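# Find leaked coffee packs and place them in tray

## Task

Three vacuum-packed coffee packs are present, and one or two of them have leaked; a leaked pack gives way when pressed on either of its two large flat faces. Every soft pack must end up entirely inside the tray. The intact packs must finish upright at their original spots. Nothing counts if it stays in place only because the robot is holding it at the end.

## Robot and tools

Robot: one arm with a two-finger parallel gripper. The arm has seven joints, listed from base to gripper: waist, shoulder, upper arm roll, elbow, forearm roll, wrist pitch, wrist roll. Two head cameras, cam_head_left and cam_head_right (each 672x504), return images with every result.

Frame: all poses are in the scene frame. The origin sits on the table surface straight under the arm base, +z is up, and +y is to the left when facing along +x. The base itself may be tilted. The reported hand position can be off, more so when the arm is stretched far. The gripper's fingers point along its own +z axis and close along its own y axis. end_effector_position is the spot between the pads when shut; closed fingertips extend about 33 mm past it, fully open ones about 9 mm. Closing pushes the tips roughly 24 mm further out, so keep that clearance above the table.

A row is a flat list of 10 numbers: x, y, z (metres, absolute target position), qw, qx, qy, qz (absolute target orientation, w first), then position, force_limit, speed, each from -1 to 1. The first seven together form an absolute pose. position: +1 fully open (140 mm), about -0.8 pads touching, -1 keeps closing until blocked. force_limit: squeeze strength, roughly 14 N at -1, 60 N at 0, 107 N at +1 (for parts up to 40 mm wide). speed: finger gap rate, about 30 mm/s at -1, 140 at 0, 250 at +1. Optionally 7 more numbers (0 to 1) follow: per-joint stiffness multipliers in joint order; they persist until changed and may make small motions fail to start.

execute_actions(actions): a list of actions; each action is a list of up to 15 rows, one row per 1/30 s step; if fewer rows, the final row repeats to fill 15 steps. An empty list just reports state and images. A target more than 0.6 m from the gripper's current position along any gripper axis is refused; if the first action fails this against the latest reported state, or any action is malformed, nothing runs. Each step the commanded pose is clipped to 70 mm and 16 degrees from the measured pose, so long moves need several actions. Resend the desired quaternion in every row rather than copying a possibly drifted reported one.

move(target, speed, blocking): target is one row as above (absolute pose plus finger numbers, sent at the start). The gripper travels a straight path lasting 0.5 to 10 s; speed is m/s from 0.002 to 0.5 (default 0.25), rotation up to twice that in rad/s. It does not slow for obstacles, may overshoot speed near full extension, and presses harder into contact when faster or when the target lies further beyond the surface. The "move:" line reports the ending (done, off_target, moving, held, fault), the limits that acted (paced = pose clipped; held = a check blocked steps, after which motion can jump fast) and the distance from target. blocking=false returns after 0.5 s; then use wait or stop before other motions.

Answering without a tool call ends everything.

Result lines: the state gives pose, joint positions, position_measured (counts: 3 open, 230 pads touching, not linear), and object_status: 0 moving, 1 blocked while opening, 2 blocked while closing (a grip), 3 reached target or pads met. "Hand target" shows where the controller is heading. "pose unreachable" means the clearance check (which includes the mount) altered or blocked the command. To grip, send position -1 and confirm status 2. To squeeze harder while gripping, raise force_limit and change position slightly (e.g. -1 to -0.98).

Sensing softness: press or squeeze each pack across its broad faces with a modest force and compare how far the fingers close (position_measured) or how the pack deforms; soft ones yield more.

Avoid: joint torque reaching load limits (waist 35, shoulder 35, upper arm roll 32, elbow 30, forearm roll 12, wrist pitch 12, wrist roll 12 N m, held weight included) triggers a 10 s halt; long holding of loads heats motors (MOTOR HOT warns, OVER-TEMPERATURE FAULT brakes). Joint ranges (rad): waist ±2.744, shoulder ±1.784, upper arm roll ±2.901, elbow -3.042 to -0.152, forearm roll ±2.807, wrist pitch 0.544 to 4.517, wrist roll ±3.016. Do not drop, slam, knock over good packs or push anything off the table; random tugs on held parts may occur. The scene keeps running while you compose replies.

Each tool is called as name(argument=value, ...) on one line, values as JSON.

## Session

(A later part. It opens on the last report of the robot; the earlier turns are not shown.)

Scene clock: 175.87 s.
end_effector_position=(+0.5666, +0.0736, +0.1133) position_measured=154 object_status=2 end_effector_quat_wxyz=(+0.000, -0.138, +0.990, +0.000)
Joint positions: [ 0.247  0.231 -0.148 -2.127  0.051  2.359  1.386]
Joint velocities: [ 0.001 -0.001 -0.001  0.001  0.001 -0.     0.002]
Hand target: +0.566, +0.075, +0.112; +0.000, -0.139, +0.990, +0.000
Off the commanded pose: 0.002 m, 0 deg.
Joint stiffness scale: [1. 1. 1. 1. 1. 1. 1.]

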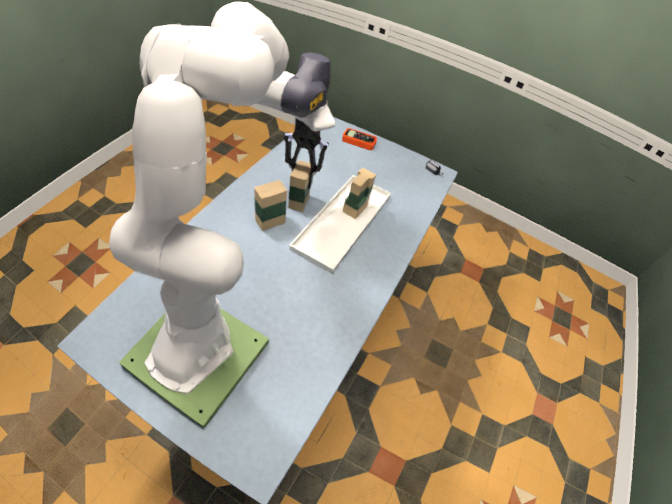

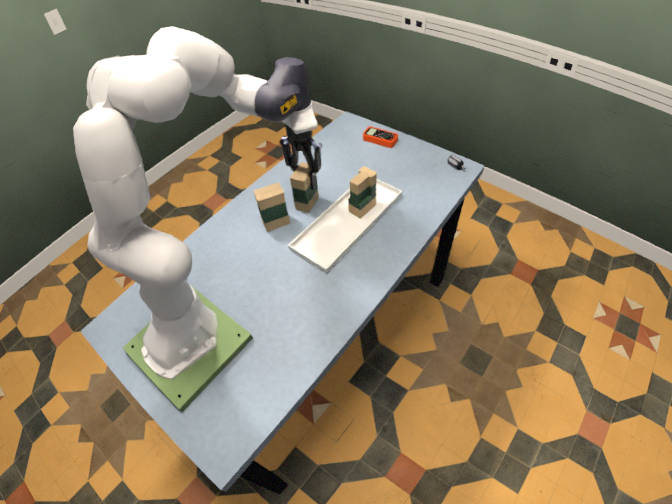

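execute_actions(actions=[[[0.566,0.075,0.112,0,-0.139,0.990,0,-0.98,1,0]]])

Scene clock: 181.27 s.
end_effector_position=(+0.5669, +0.0737, +0.1136) position_measured=161 object_status=2 end_effector_quat_wxyz=(+0.001, -0.138, +0.990, +0.000)
Joint positions: [ 0.247  0.231 -0.148 -2.127  0.051  2.359  1.386]
Joint velocities: [-0.    -0.001 -0.     0.001  0.     0.    -0.001]
Hand target: +0.566, +0.075, +0.112; +0.000, -0.139, +0.990, +0.000
Off the commanded pose: 0.002 m, 0 deg.
Joint stiffness scale: [1. 1. 1. 1. 1. 1. 1.]

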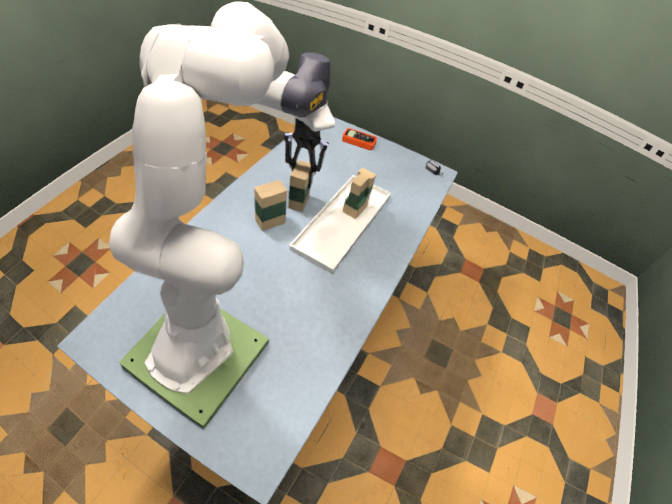

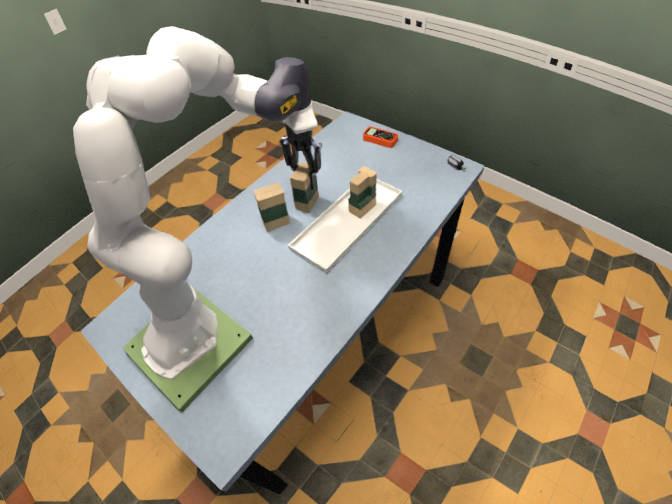

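execute_actions(actions=[[[0.566,0.075,0.113,0,-0.139,0.990,0,0.2,-1,0.3]]])

move(target=[0.566, 0.074, 0.198, 0, -0.139, 0.990, 0, 0.2, -1, 0.3], speed=0.25)

move(target=[0.428, 0.092, 0.198, 0, 0.246, 0.969, 0, 0.2, -1, 0.3], speed=0.35)

zoom_image(camera="cam_head_left", region=[230, 110, 350, 240])

zoom_image(camera="cam_head_right", region=[220, 110, 340, 240])

Scene clock: 188.40 s.
end_effector_position=(+0.5669, +0.0737, +0.1136) position_measured=104 object_status=3 end_effector_quat_wxyz=(+0.001, -0.138, +0.990, +0.000)
Joint positions: [ 0.247  0.231 -0.148 -2.127  0.051  2.359  1.386]
Joint velocities: [ 0.     0.    -0.     0.001  0.     0.001 -0.001]
Hand target: +0.566, +0.075, +0.113; +0.000, -0.139, +0.990, +0.000
Off the commanded pose: 0.002 m, 0 deg.
Joint stiffness scale: [1. 1. 1. 1. 1. 1. 1.]

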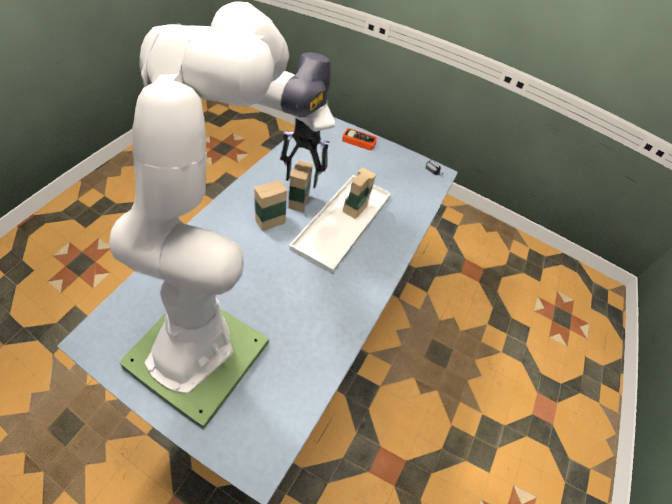

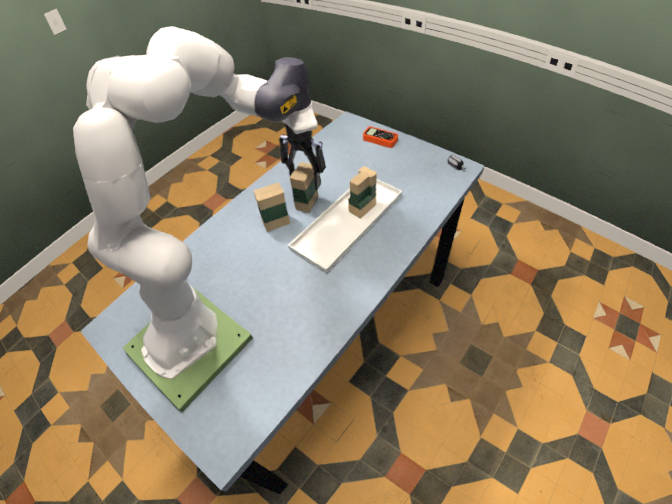

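Scene clock: 189.50 s.
end_effector_position=(+0.5668, +0.0742, +0.1983) position_measured=104 object_status=3 end_effector_quat_wxyz=(+0.002, -0.141, +0.990, -0.000)
Joint positions: [ 0.248  0.108 -0.148 -2.053  0.021  2.167  1.401]
Joint velocities: [-0.     0.     0.001  0.    -0.002 -0.011  0.004]
Hand target: +0.566, +0.073, +0.198; +0.000, -0.138, +0.990, -0.001
Off the commanded pose: 0.001 m, 0 deg.
Joint stiffness scale: [1. 1. 1. 1. 1. 1. 1.]
move: done

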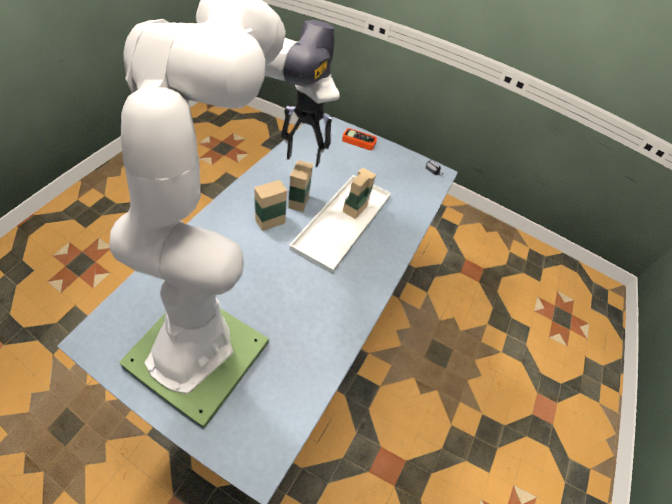

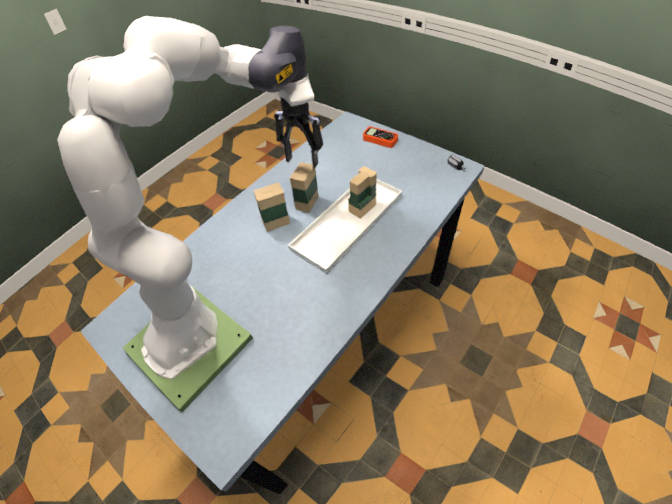

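Scene clock: 191.77 s.
end_effector_position=(+0.4277, +0.0889, +0.1959) position_measured=104 object_status=3 end_effector_quat_wxyz=(-0.001, +0.240, +0.971, -0.001)
Joint positions: [ 0.162 -0.277  0.016 -2.501  0.006  2.226  2.255]
Joint velocities: [-0.001 -0.     0.001  0.    -0.001  0.001  0.029]
Hand target: +0.428, +0.089, +0.196; +0.001, +0.246, +0.969, -0.002
Off the commanded pose: 0.004 m, 1 deg.
Joint stiffness scale: [1. 1. 1. 1. 1. 1. 1.]
move: off_target

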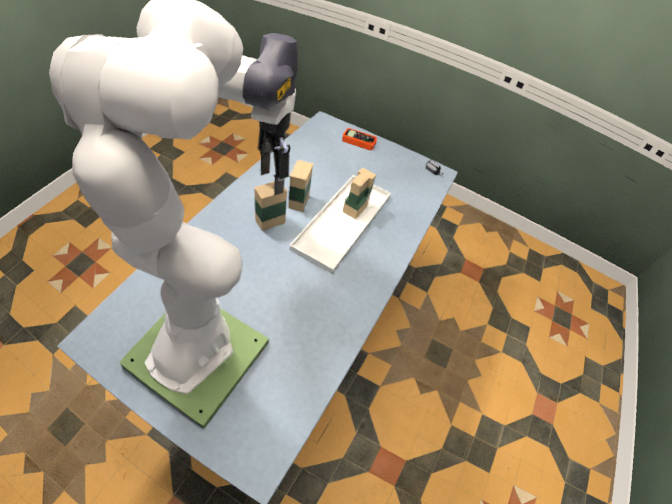

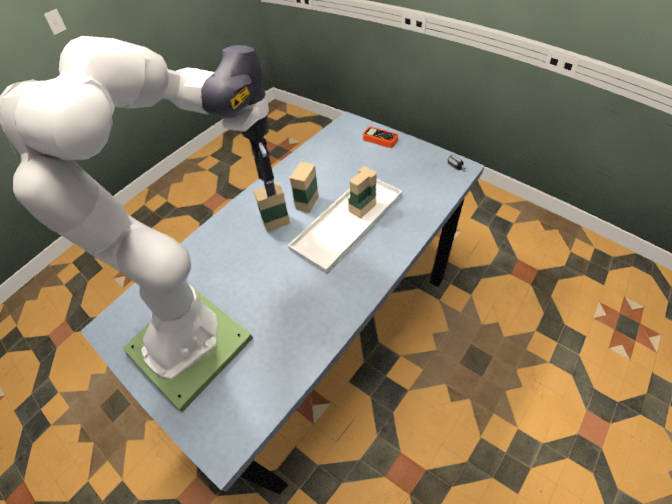

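Region (230, 110, 350, 240) of cam_head_left's 672x504 image, scaled by 3.877, with more detail than that image has; it fills the left 465 columns of this view, and the rest is white.

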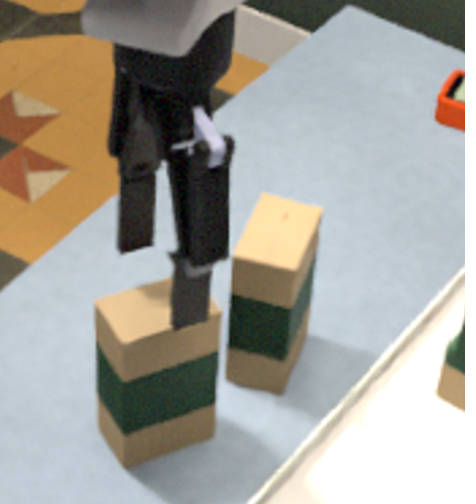

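Region (220, 110, 340, 240) of cam_head_right's 672x504 image, scaled by 3.877, with more detail than that image has; it fills the left 465 columns of this view, and the rest is white.

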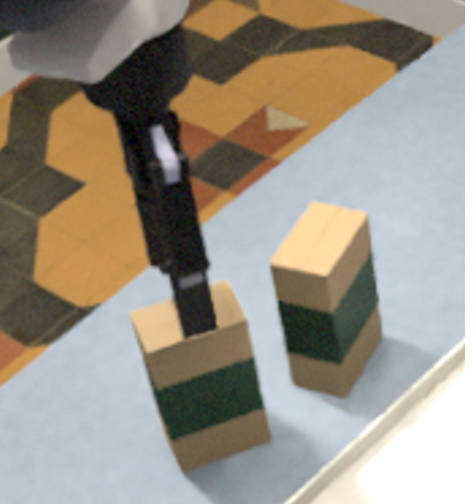

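move(target=[0.429, 0.094, 0.112, 0, 0.246, 0.969, 0, 0.2, -1, 0.3], speed=0.15)

zoom_image(camera="cam_head_left", region=[230, 130, 340, 250])

zoom_image(camera="cam_head_right", region=[220, 130, 330, 250])

Scene clock: 197.57 s.
end_effector_position=(+0.4289, +0.0933, +0.1135) position_measured=104 object_status=3 end_effector_quat_wxyz=(-0.001, +0.243, +0.970, +0.001)
Joint positions: [ 0.169 -0.117  0.018 -2.581  0.01   2.465  2.266]
Joint velocities: [-0.001 -0.    -0.001  0.001 -0.     0.012 -0.   ]
Hand target: +0.429, +0.095, +0.113; -0.001, +0.245, +0.970, +0.002
Off the commanded pose: 0.002 m, 0 deg.
Joint stiffness scale: [1. 1. 1. 1. 1. 1. 1.]
move: done

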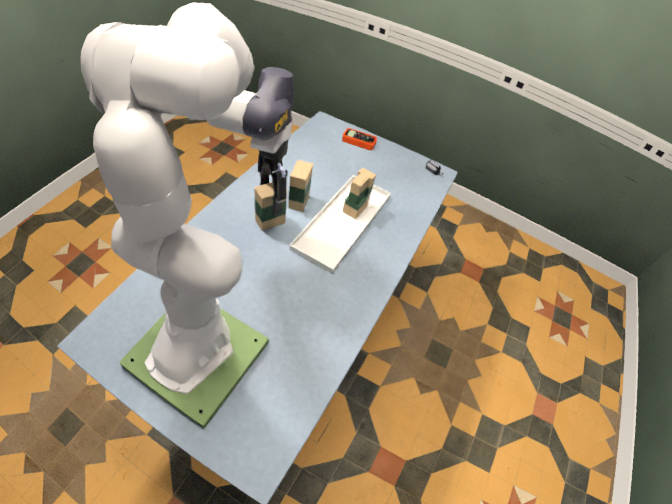

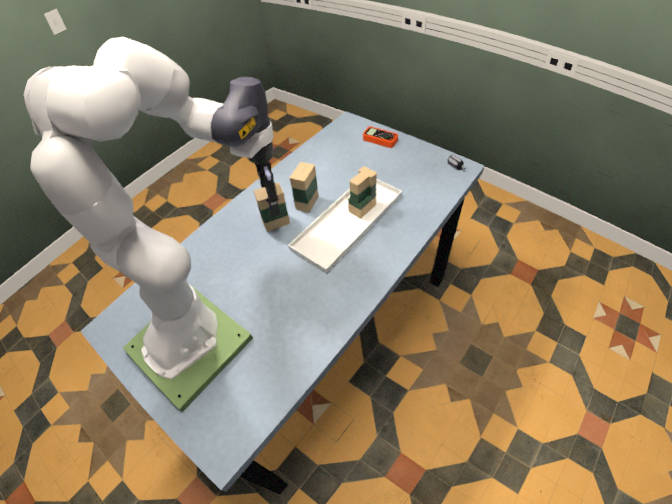

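Region (230, 130, 340, 250) of cam_head_left's 672x504 image, scaled by 4.200, with more detail than that image has; it fills the left 462 columns of this view, and the rest is white.

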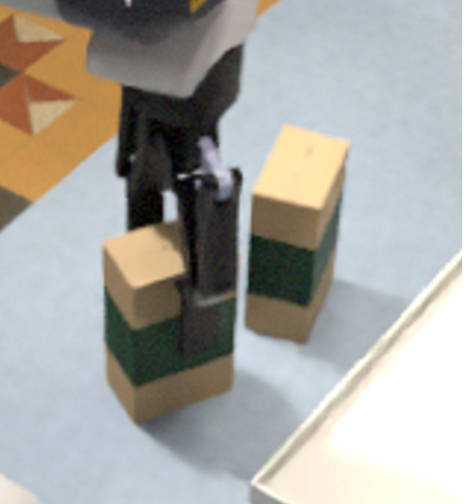

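Region (220, 130, 330, 250) of cam_head_right's 672x504 image, scaled by 4.200, with more detail than that image has; it fills the left 462 columns of this view, and the rest is white.

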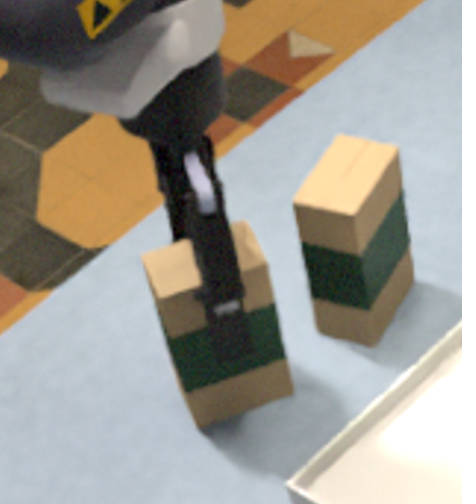

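execute_actions(actions=[[[0.429,0.094,0.112,0,0.246,0.969,0,-1,-1,-0.6]],[[0.429,0.094,0.112,0,0.246,0.969,0,-1,-1,-0.6]]])

zoom_image(camera="cam_head_left", region=[230, 130, 340, 250])

zoom_image(camera="cam_head_right", region=[220, 130, 330, 250])

Scene clock: 202.47 s.
end_effector_position=(+0.4308, +0.0942, +0.1146) position_measured=184 object_status=2 end_effector_quat_wxyz=(+0.002, +0.245, +0.970, +0.002)
Joint positions: [ 0.169 -0.118  0.019 -2.58   0.009  2.469  2.272]
Joint velocities: [-0.001  0.001 -0.    -0.    -0.    -0.     0.001]
Hand target: +0.429, +0.094, +0.112; -0.000, +0.246, +0.969, +0.000
Off the commanded pose: 0.003 m, 0 deg.
Joint stiffness scale: [1. 1. 1. 1. 1. 1. 1.]

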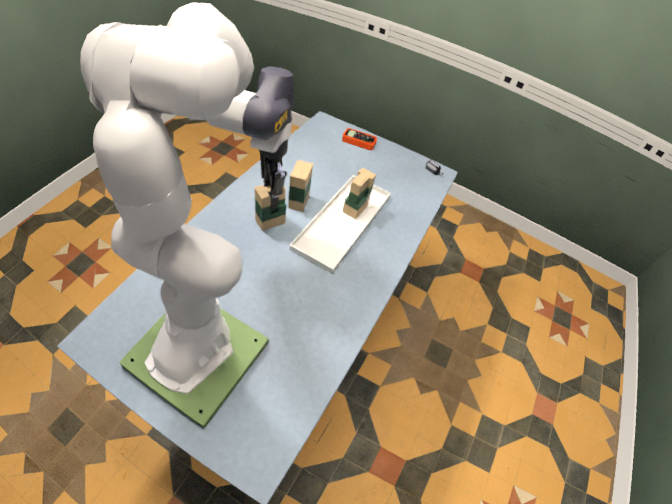

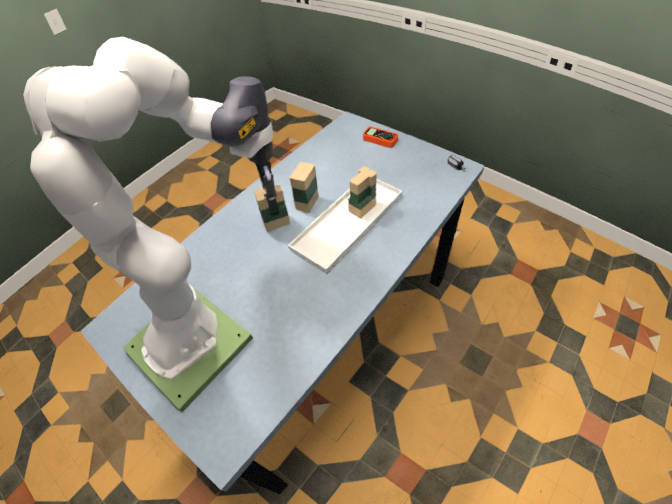

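Region (230, 130, 340, 250) of cam_head_left's 672x504 image, scaled by 4.200, with more detail than that image has; it fills the left 462 columns of this view, and the rest is white.

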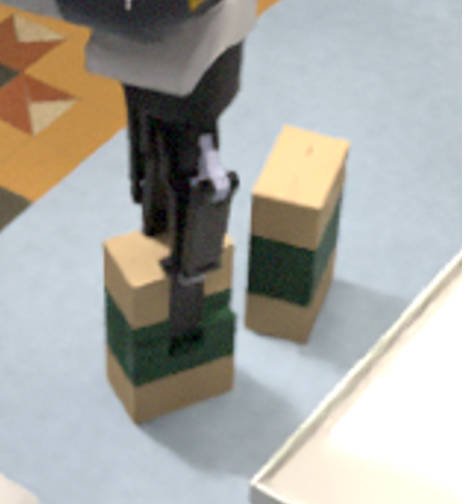

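Region (220, 130, 330, 250) of cam_head_right's 672x504 image, scaled by 4.200, with more detail than that image has; it fills the left 462 columns of this view, and the rest is white.

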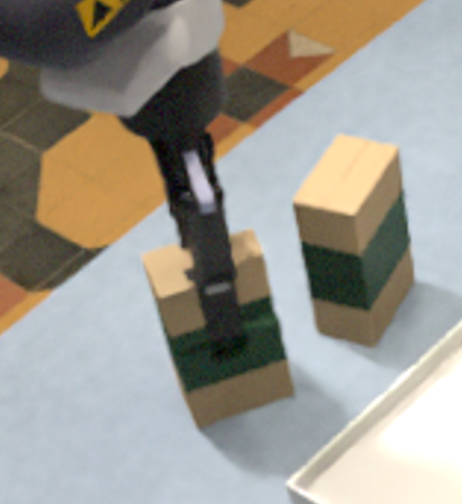

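execute_actions(actions=[[[0.429,0.094,0.113,0,0.246,0.969,0,-0.98,0.2,-0.6]]])

move(target=[0.43, 0.093, 0.167, 0, 0.246, 0.969, 0, -0.98, 0.2, -0.6], speed=0.15)

move(target=[0.47, -0.093, 0.167, 0, 0.02, 1, 0, -0.98, 0.2, -0.6], speed=0.2)

zoom_image(camera="cam_head_left", region=[250, 110, 410, 290])

zoom_image(camera="cam_head_right", region=[250, 110, 410, 290])

Scene clock: 211.10 s.
end_effector_position=(+0.4308, +0.0942, +0.1147) position_measured=189 object_status=2 end_effector_quat_wxyz=(+0.002, +0.245, +0.970, +0.002)
Joint positions: [ 0.169 -0.118  0.019 -2.58   0.009  2.469  2.272]
Joint velocities: [ 0.001 -0.     0.    -0.001 -0.001 -0.001 -0.002]
Hand target: +0.429, +0.094, +0.113; -0.000, +0.246, +0.969, +0.000
Off the commanded pose: 0.002 m, 0 deg.
Joint stiffness scale: [1. 1. 1. 1. 1. 1. 1.]

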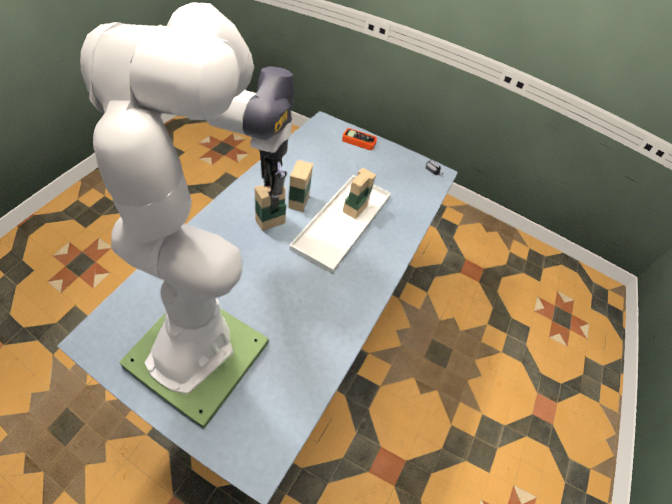

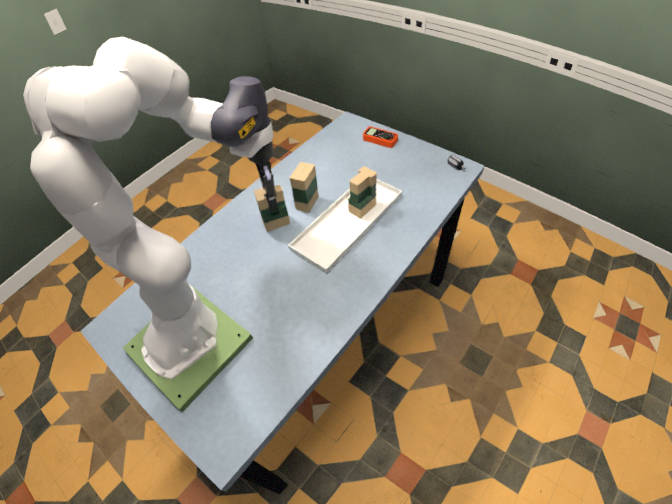

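Scene clock: 212.17 s.
end_effector_position=(+0.4282, +0.0929, +0.1638) position_measured=189 object_status=2 end_effector_quat_wxyz=(-0.002, +0.244, +0.970, -0.001)
Joint positions: [ 0.168 -0.219  0.019 -2.534  0.007  2.314  2.272]
Joint velocities: [-0.001  0.     0.     0.     0.001 -0.011 -0.   ]
Hand target: +0.430, +0.092, +0.167; +0.001, +0.247, +0.969, -0.001
Off the commanded pose: 0.004 m, 0 deg.
Joint stiffness scale: [1. 1. 1. 1. 1. 1. 1.]
move: off_target

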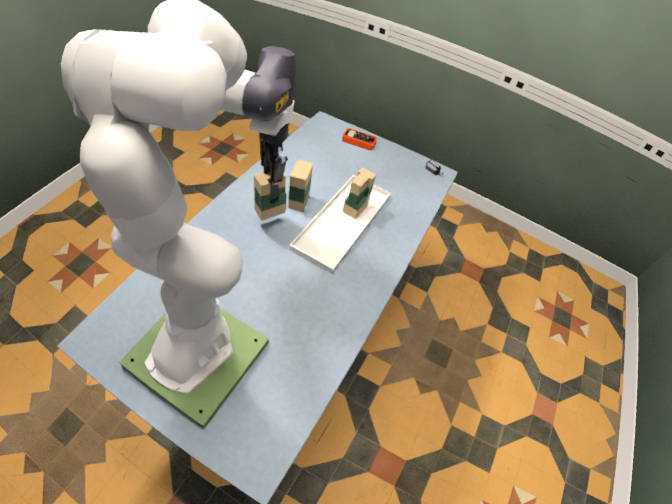

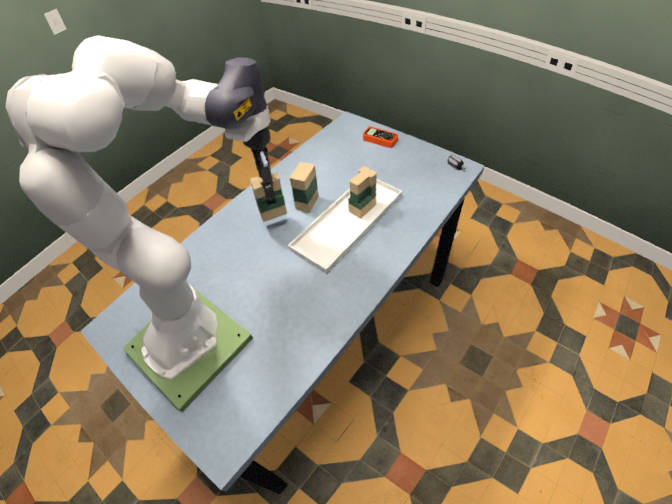

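Scene clock: 214.43 s.
end_effector_position=(+0.4711, -0.0907, +0.1661) position_measured=189 object_status=2 end_effector_quat_wxyz=(-0.003, +0.026, +1.000, -0.001)
Joint positions: [ 0.117 -0.105 -0.331 -2.397 -0.047  2.294  1.466]
Joint velocities: [-0.001 -0.    -0.001  0.002  0.001 -0.002 -0.031]
Hand target: +0.473, -0.091, +0.167; -0.002, +0.020, +1.000, -0.000
Off the commanded pose: 0.003 m, 1 deg.
Joint stiffness scale: [1. 1. 1. 1. 1. 1. 1.]
move: done

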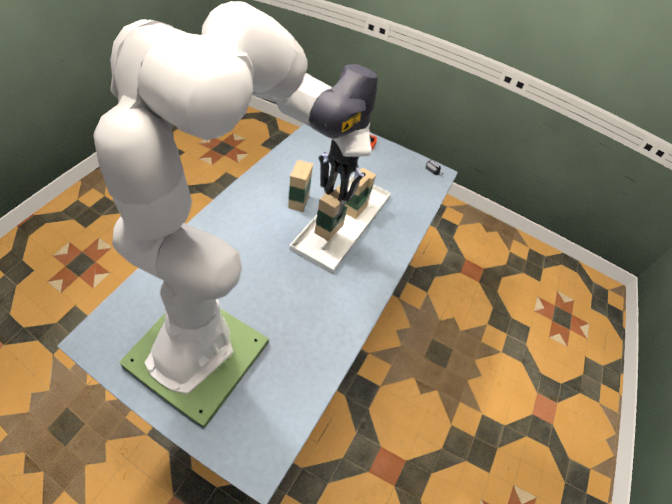

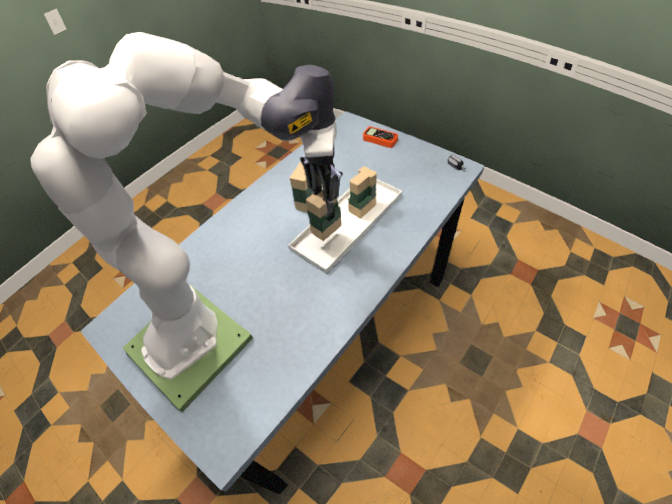

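Region (250, 110, 410, 290) of cam_head_left's 672x504 image, scaled by 2.800, with more detail than that image has.

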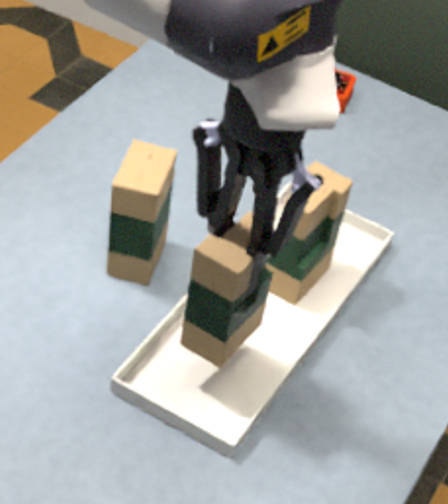

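Region (250, 110, 410, 290) of cam_head_right's 672x504 image, scaled by 2.800, with more detail than that image has.

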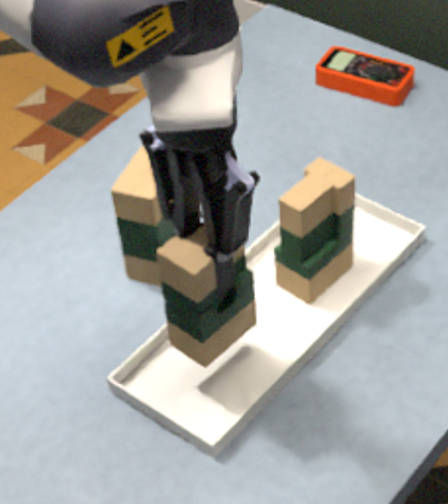

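move(target=[0.47, -0.093, 0.118, 0, 0.02, 1, 0, -0.98, 0.2, -0.6], speed=0.08)

execute_actions(actions=[[[0.47,-0.093,0.117,0,0.02,1,0,-0.98,0.2,-0.6],[0.47,-0.093,0.116,0,0.02,1,0,-0.98,0.2,-0.6],[0.47,-0.093,0.115,0,0.02,1,0,-0.98,0.2,-0.6],[0.47,-0.093,0.114,0,0.02,1,0,-0.98,0.2,-0.6],[0.47,-0.093,0.113,0,0.02,1,0,-0.98,0.2,-0.6],[0.47,-0.093,0.112,0,0.02,1,0,-0.98,0.2,-0.6]]])

zoom_image(camera="cam_head_left", region=[280, 160, 400, 280])

Scene clock: 224.40 s.
end_effector_position=(+0.4691, -0.0909, +0.1183) position_measured=189 object_status=2 end_effector_quat_wxyz=(-0.003, +0.021, +1.000, +0.000)
Joint positions: [ 0.114 -0.018 -0.333 -2.446 -0.006  2.425  1.425]
Joint velocities: [-0.001  0.002  0.    -0.001  0.003  0.014 -0.013]
Hand target: +0.470, -0.092, +0.118; -0.000, +0.020, +1.000, +0.001
Off the commanded pose: 0.002 m, 0 deg.
Joint stiffness scale: [1. 1. 1. 1. 1. 1. 1.]
move: done

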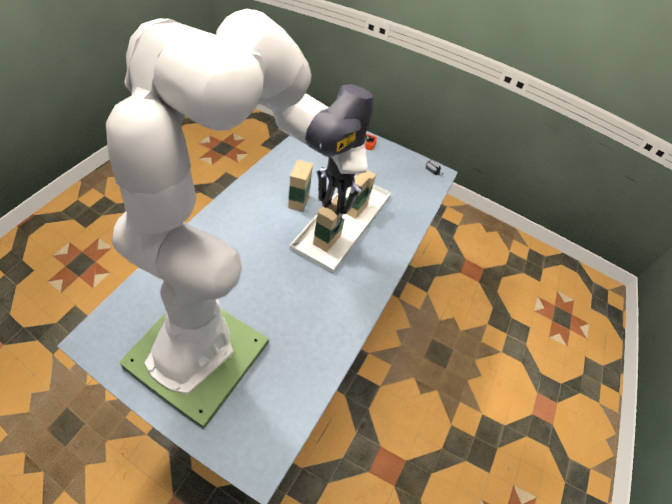

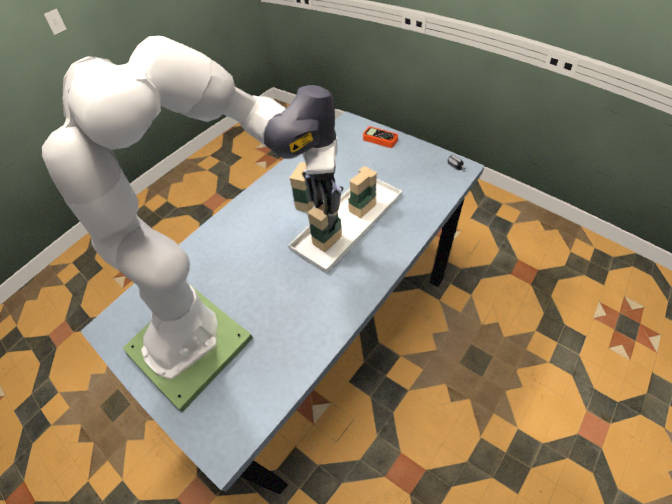

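Scene clock: 224.90 s.
end_effector_position=(+0.4718, -0.0916, +0.1180) position_measured=189 object_status=2 end_effector_quat_wxyz=(+0.002, +0.021, +1.000, +0.000)
Joint positions: [ 0.113 -0.016 -0.333 -2.446 -0.003  2.436  1.421]
Joint velocities: [-0.001  0.001 -0.    -0.001  0.001  0.002 -0.004]
Hand target: +0.470, -0.093, +0.112; -0.000, +0.020, +1.000, +0.000
Off the commanded pose: 0.006 m, 0 deg.
Joint stiffness scale: [1. 1. 1. 1. 1. 1. 1.]

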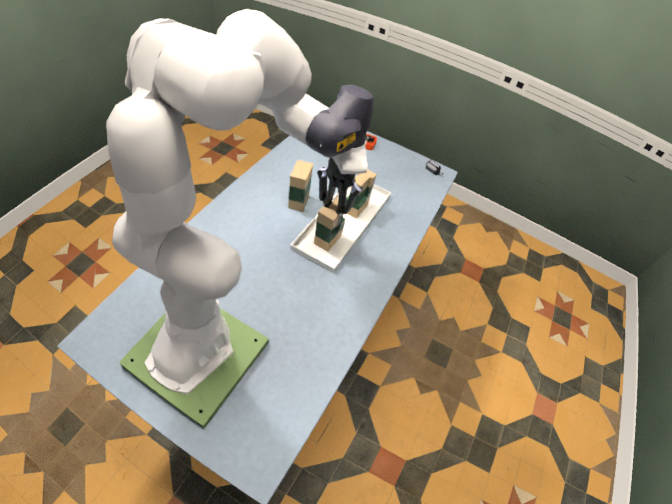

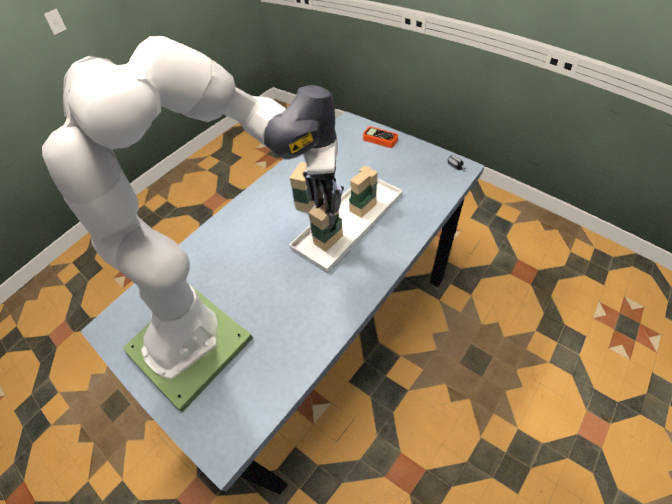

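Region (280, 160, 400, 280) of cam_head_left's 672x504 image, scaled by 4.200, with more detail than that image has.

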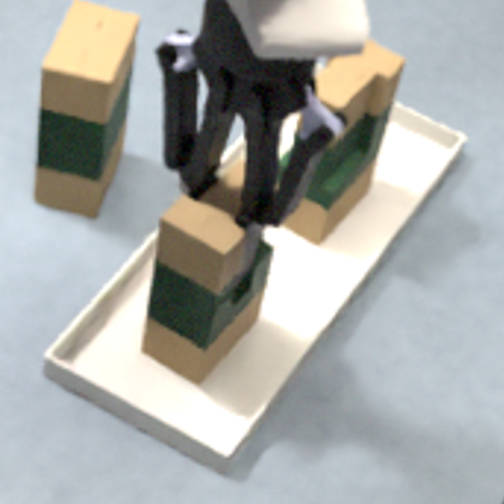

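In contact. Release and lift.

execute_actions(actions=[[[0.47,-0.093,0.118,0,0.02,1,0,0.2,-1,0.3]]])

move(target=[0.47, -0.093, 0.205, 0, 0.02, 1, 0, 0.2, -1, 0.3], speed=0.25)

zoom_image(camera="cam_head_left", region=[240, 120, 400, 280])

zoom_image(camera="cam_head_right", region=[240, 120, 420, 280])

Scene clock: 230.23 s.
end_effector_position=(+0.4714, -0.0917, +0.1180) position_measured=104 object_status=0 end_effector_quat_wxyz=(+0.001, +0.021, +1.000, +0.000)
Joint positions: [ 0.113 -0.016 -0.333 -2.446 -0.003  2.435  1.42 ]
Joint velocities: [ 0.001 -0.001  0.001 -0.     0.     0.    -0.001]
Hand target: +0.470, -0.093, +0.118; -0.000, +0.020, +1.000, -0.000
Off the commanded pose: 0.002 m, 0 deg.
Joint stiffness scale: [1. 1. 1. 1. 1. 1. 1.]

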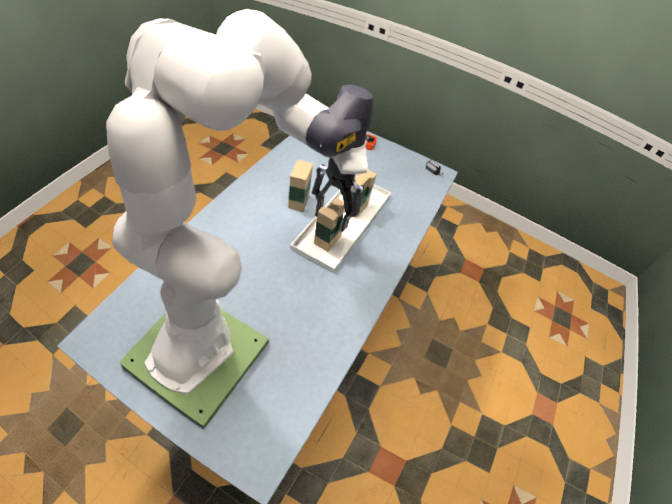

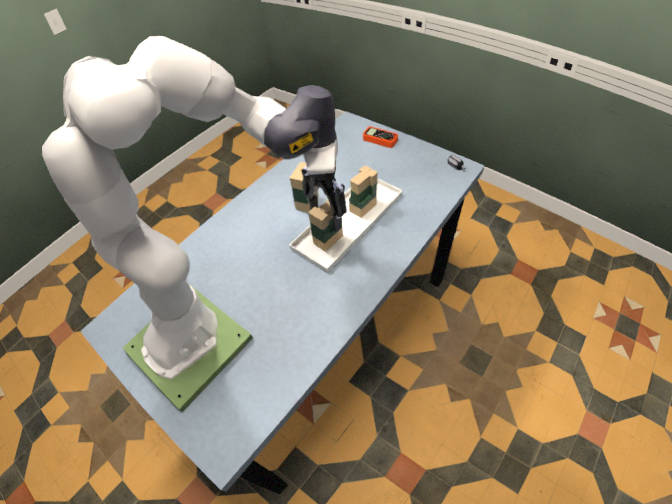

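Scene clock: 231.37 s.
end_effector_position=(+0.4702, -0.0947, +0.2040) position_measured=104 object_status=3 end_effector_quat_wxyz=(+0.001, +0.019, +1.000, -0.001)
Joint positions: [ 0.111 -0.171 -0.33  -2.36  -0.066  2.203  1.458]
Joint velocities: [-0.001 -0.     0.    -0.001  0.    -0.011  0.009]
Hand target: +0.470, -0.094, +0.205; +0.000, +0.021, +1.000, -0.002
Off the commanded pose: 0.002 m, 0 deg.
Joint stiffness scale: [1. 1. 1. 1. 1. 1. 1.]
move: done

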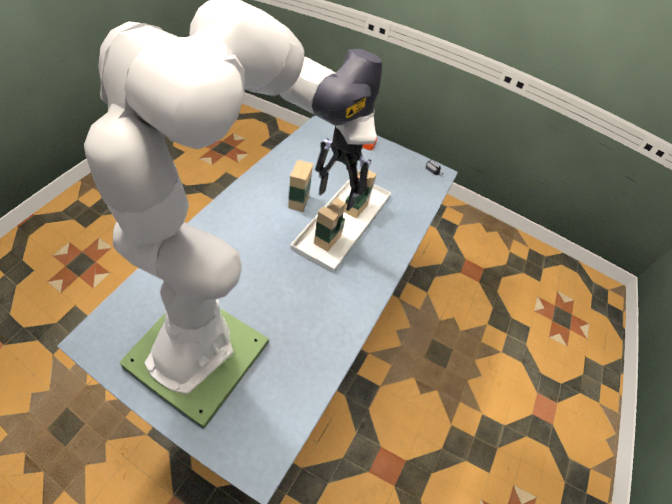

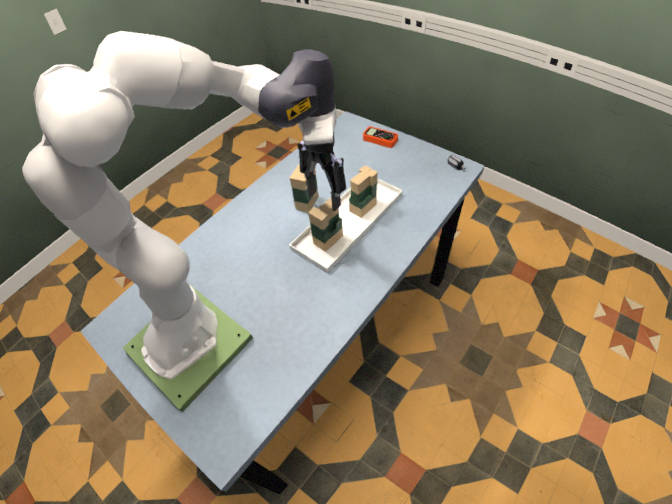

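Region (240, 120, 400, 280) of cam_head_left's 672x504 image, scaled by 3.150, with more detail than that image has.

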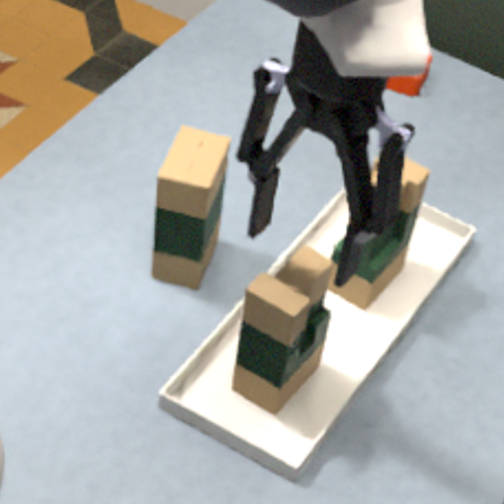

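Region (240, 120, 420, 280) of cam_head_right's 672x504 image, scaled by 2.800, with more detail than that image has.

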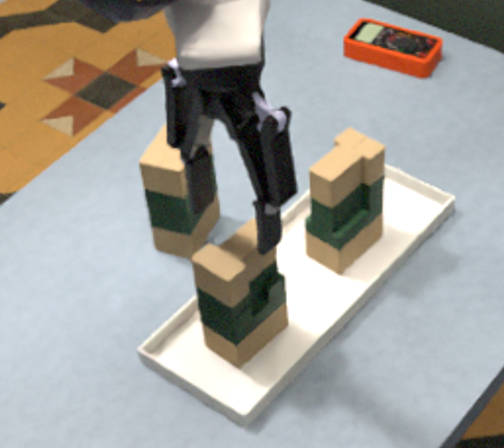

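finished_scene(scene=2)

The scene is finished: the task was done.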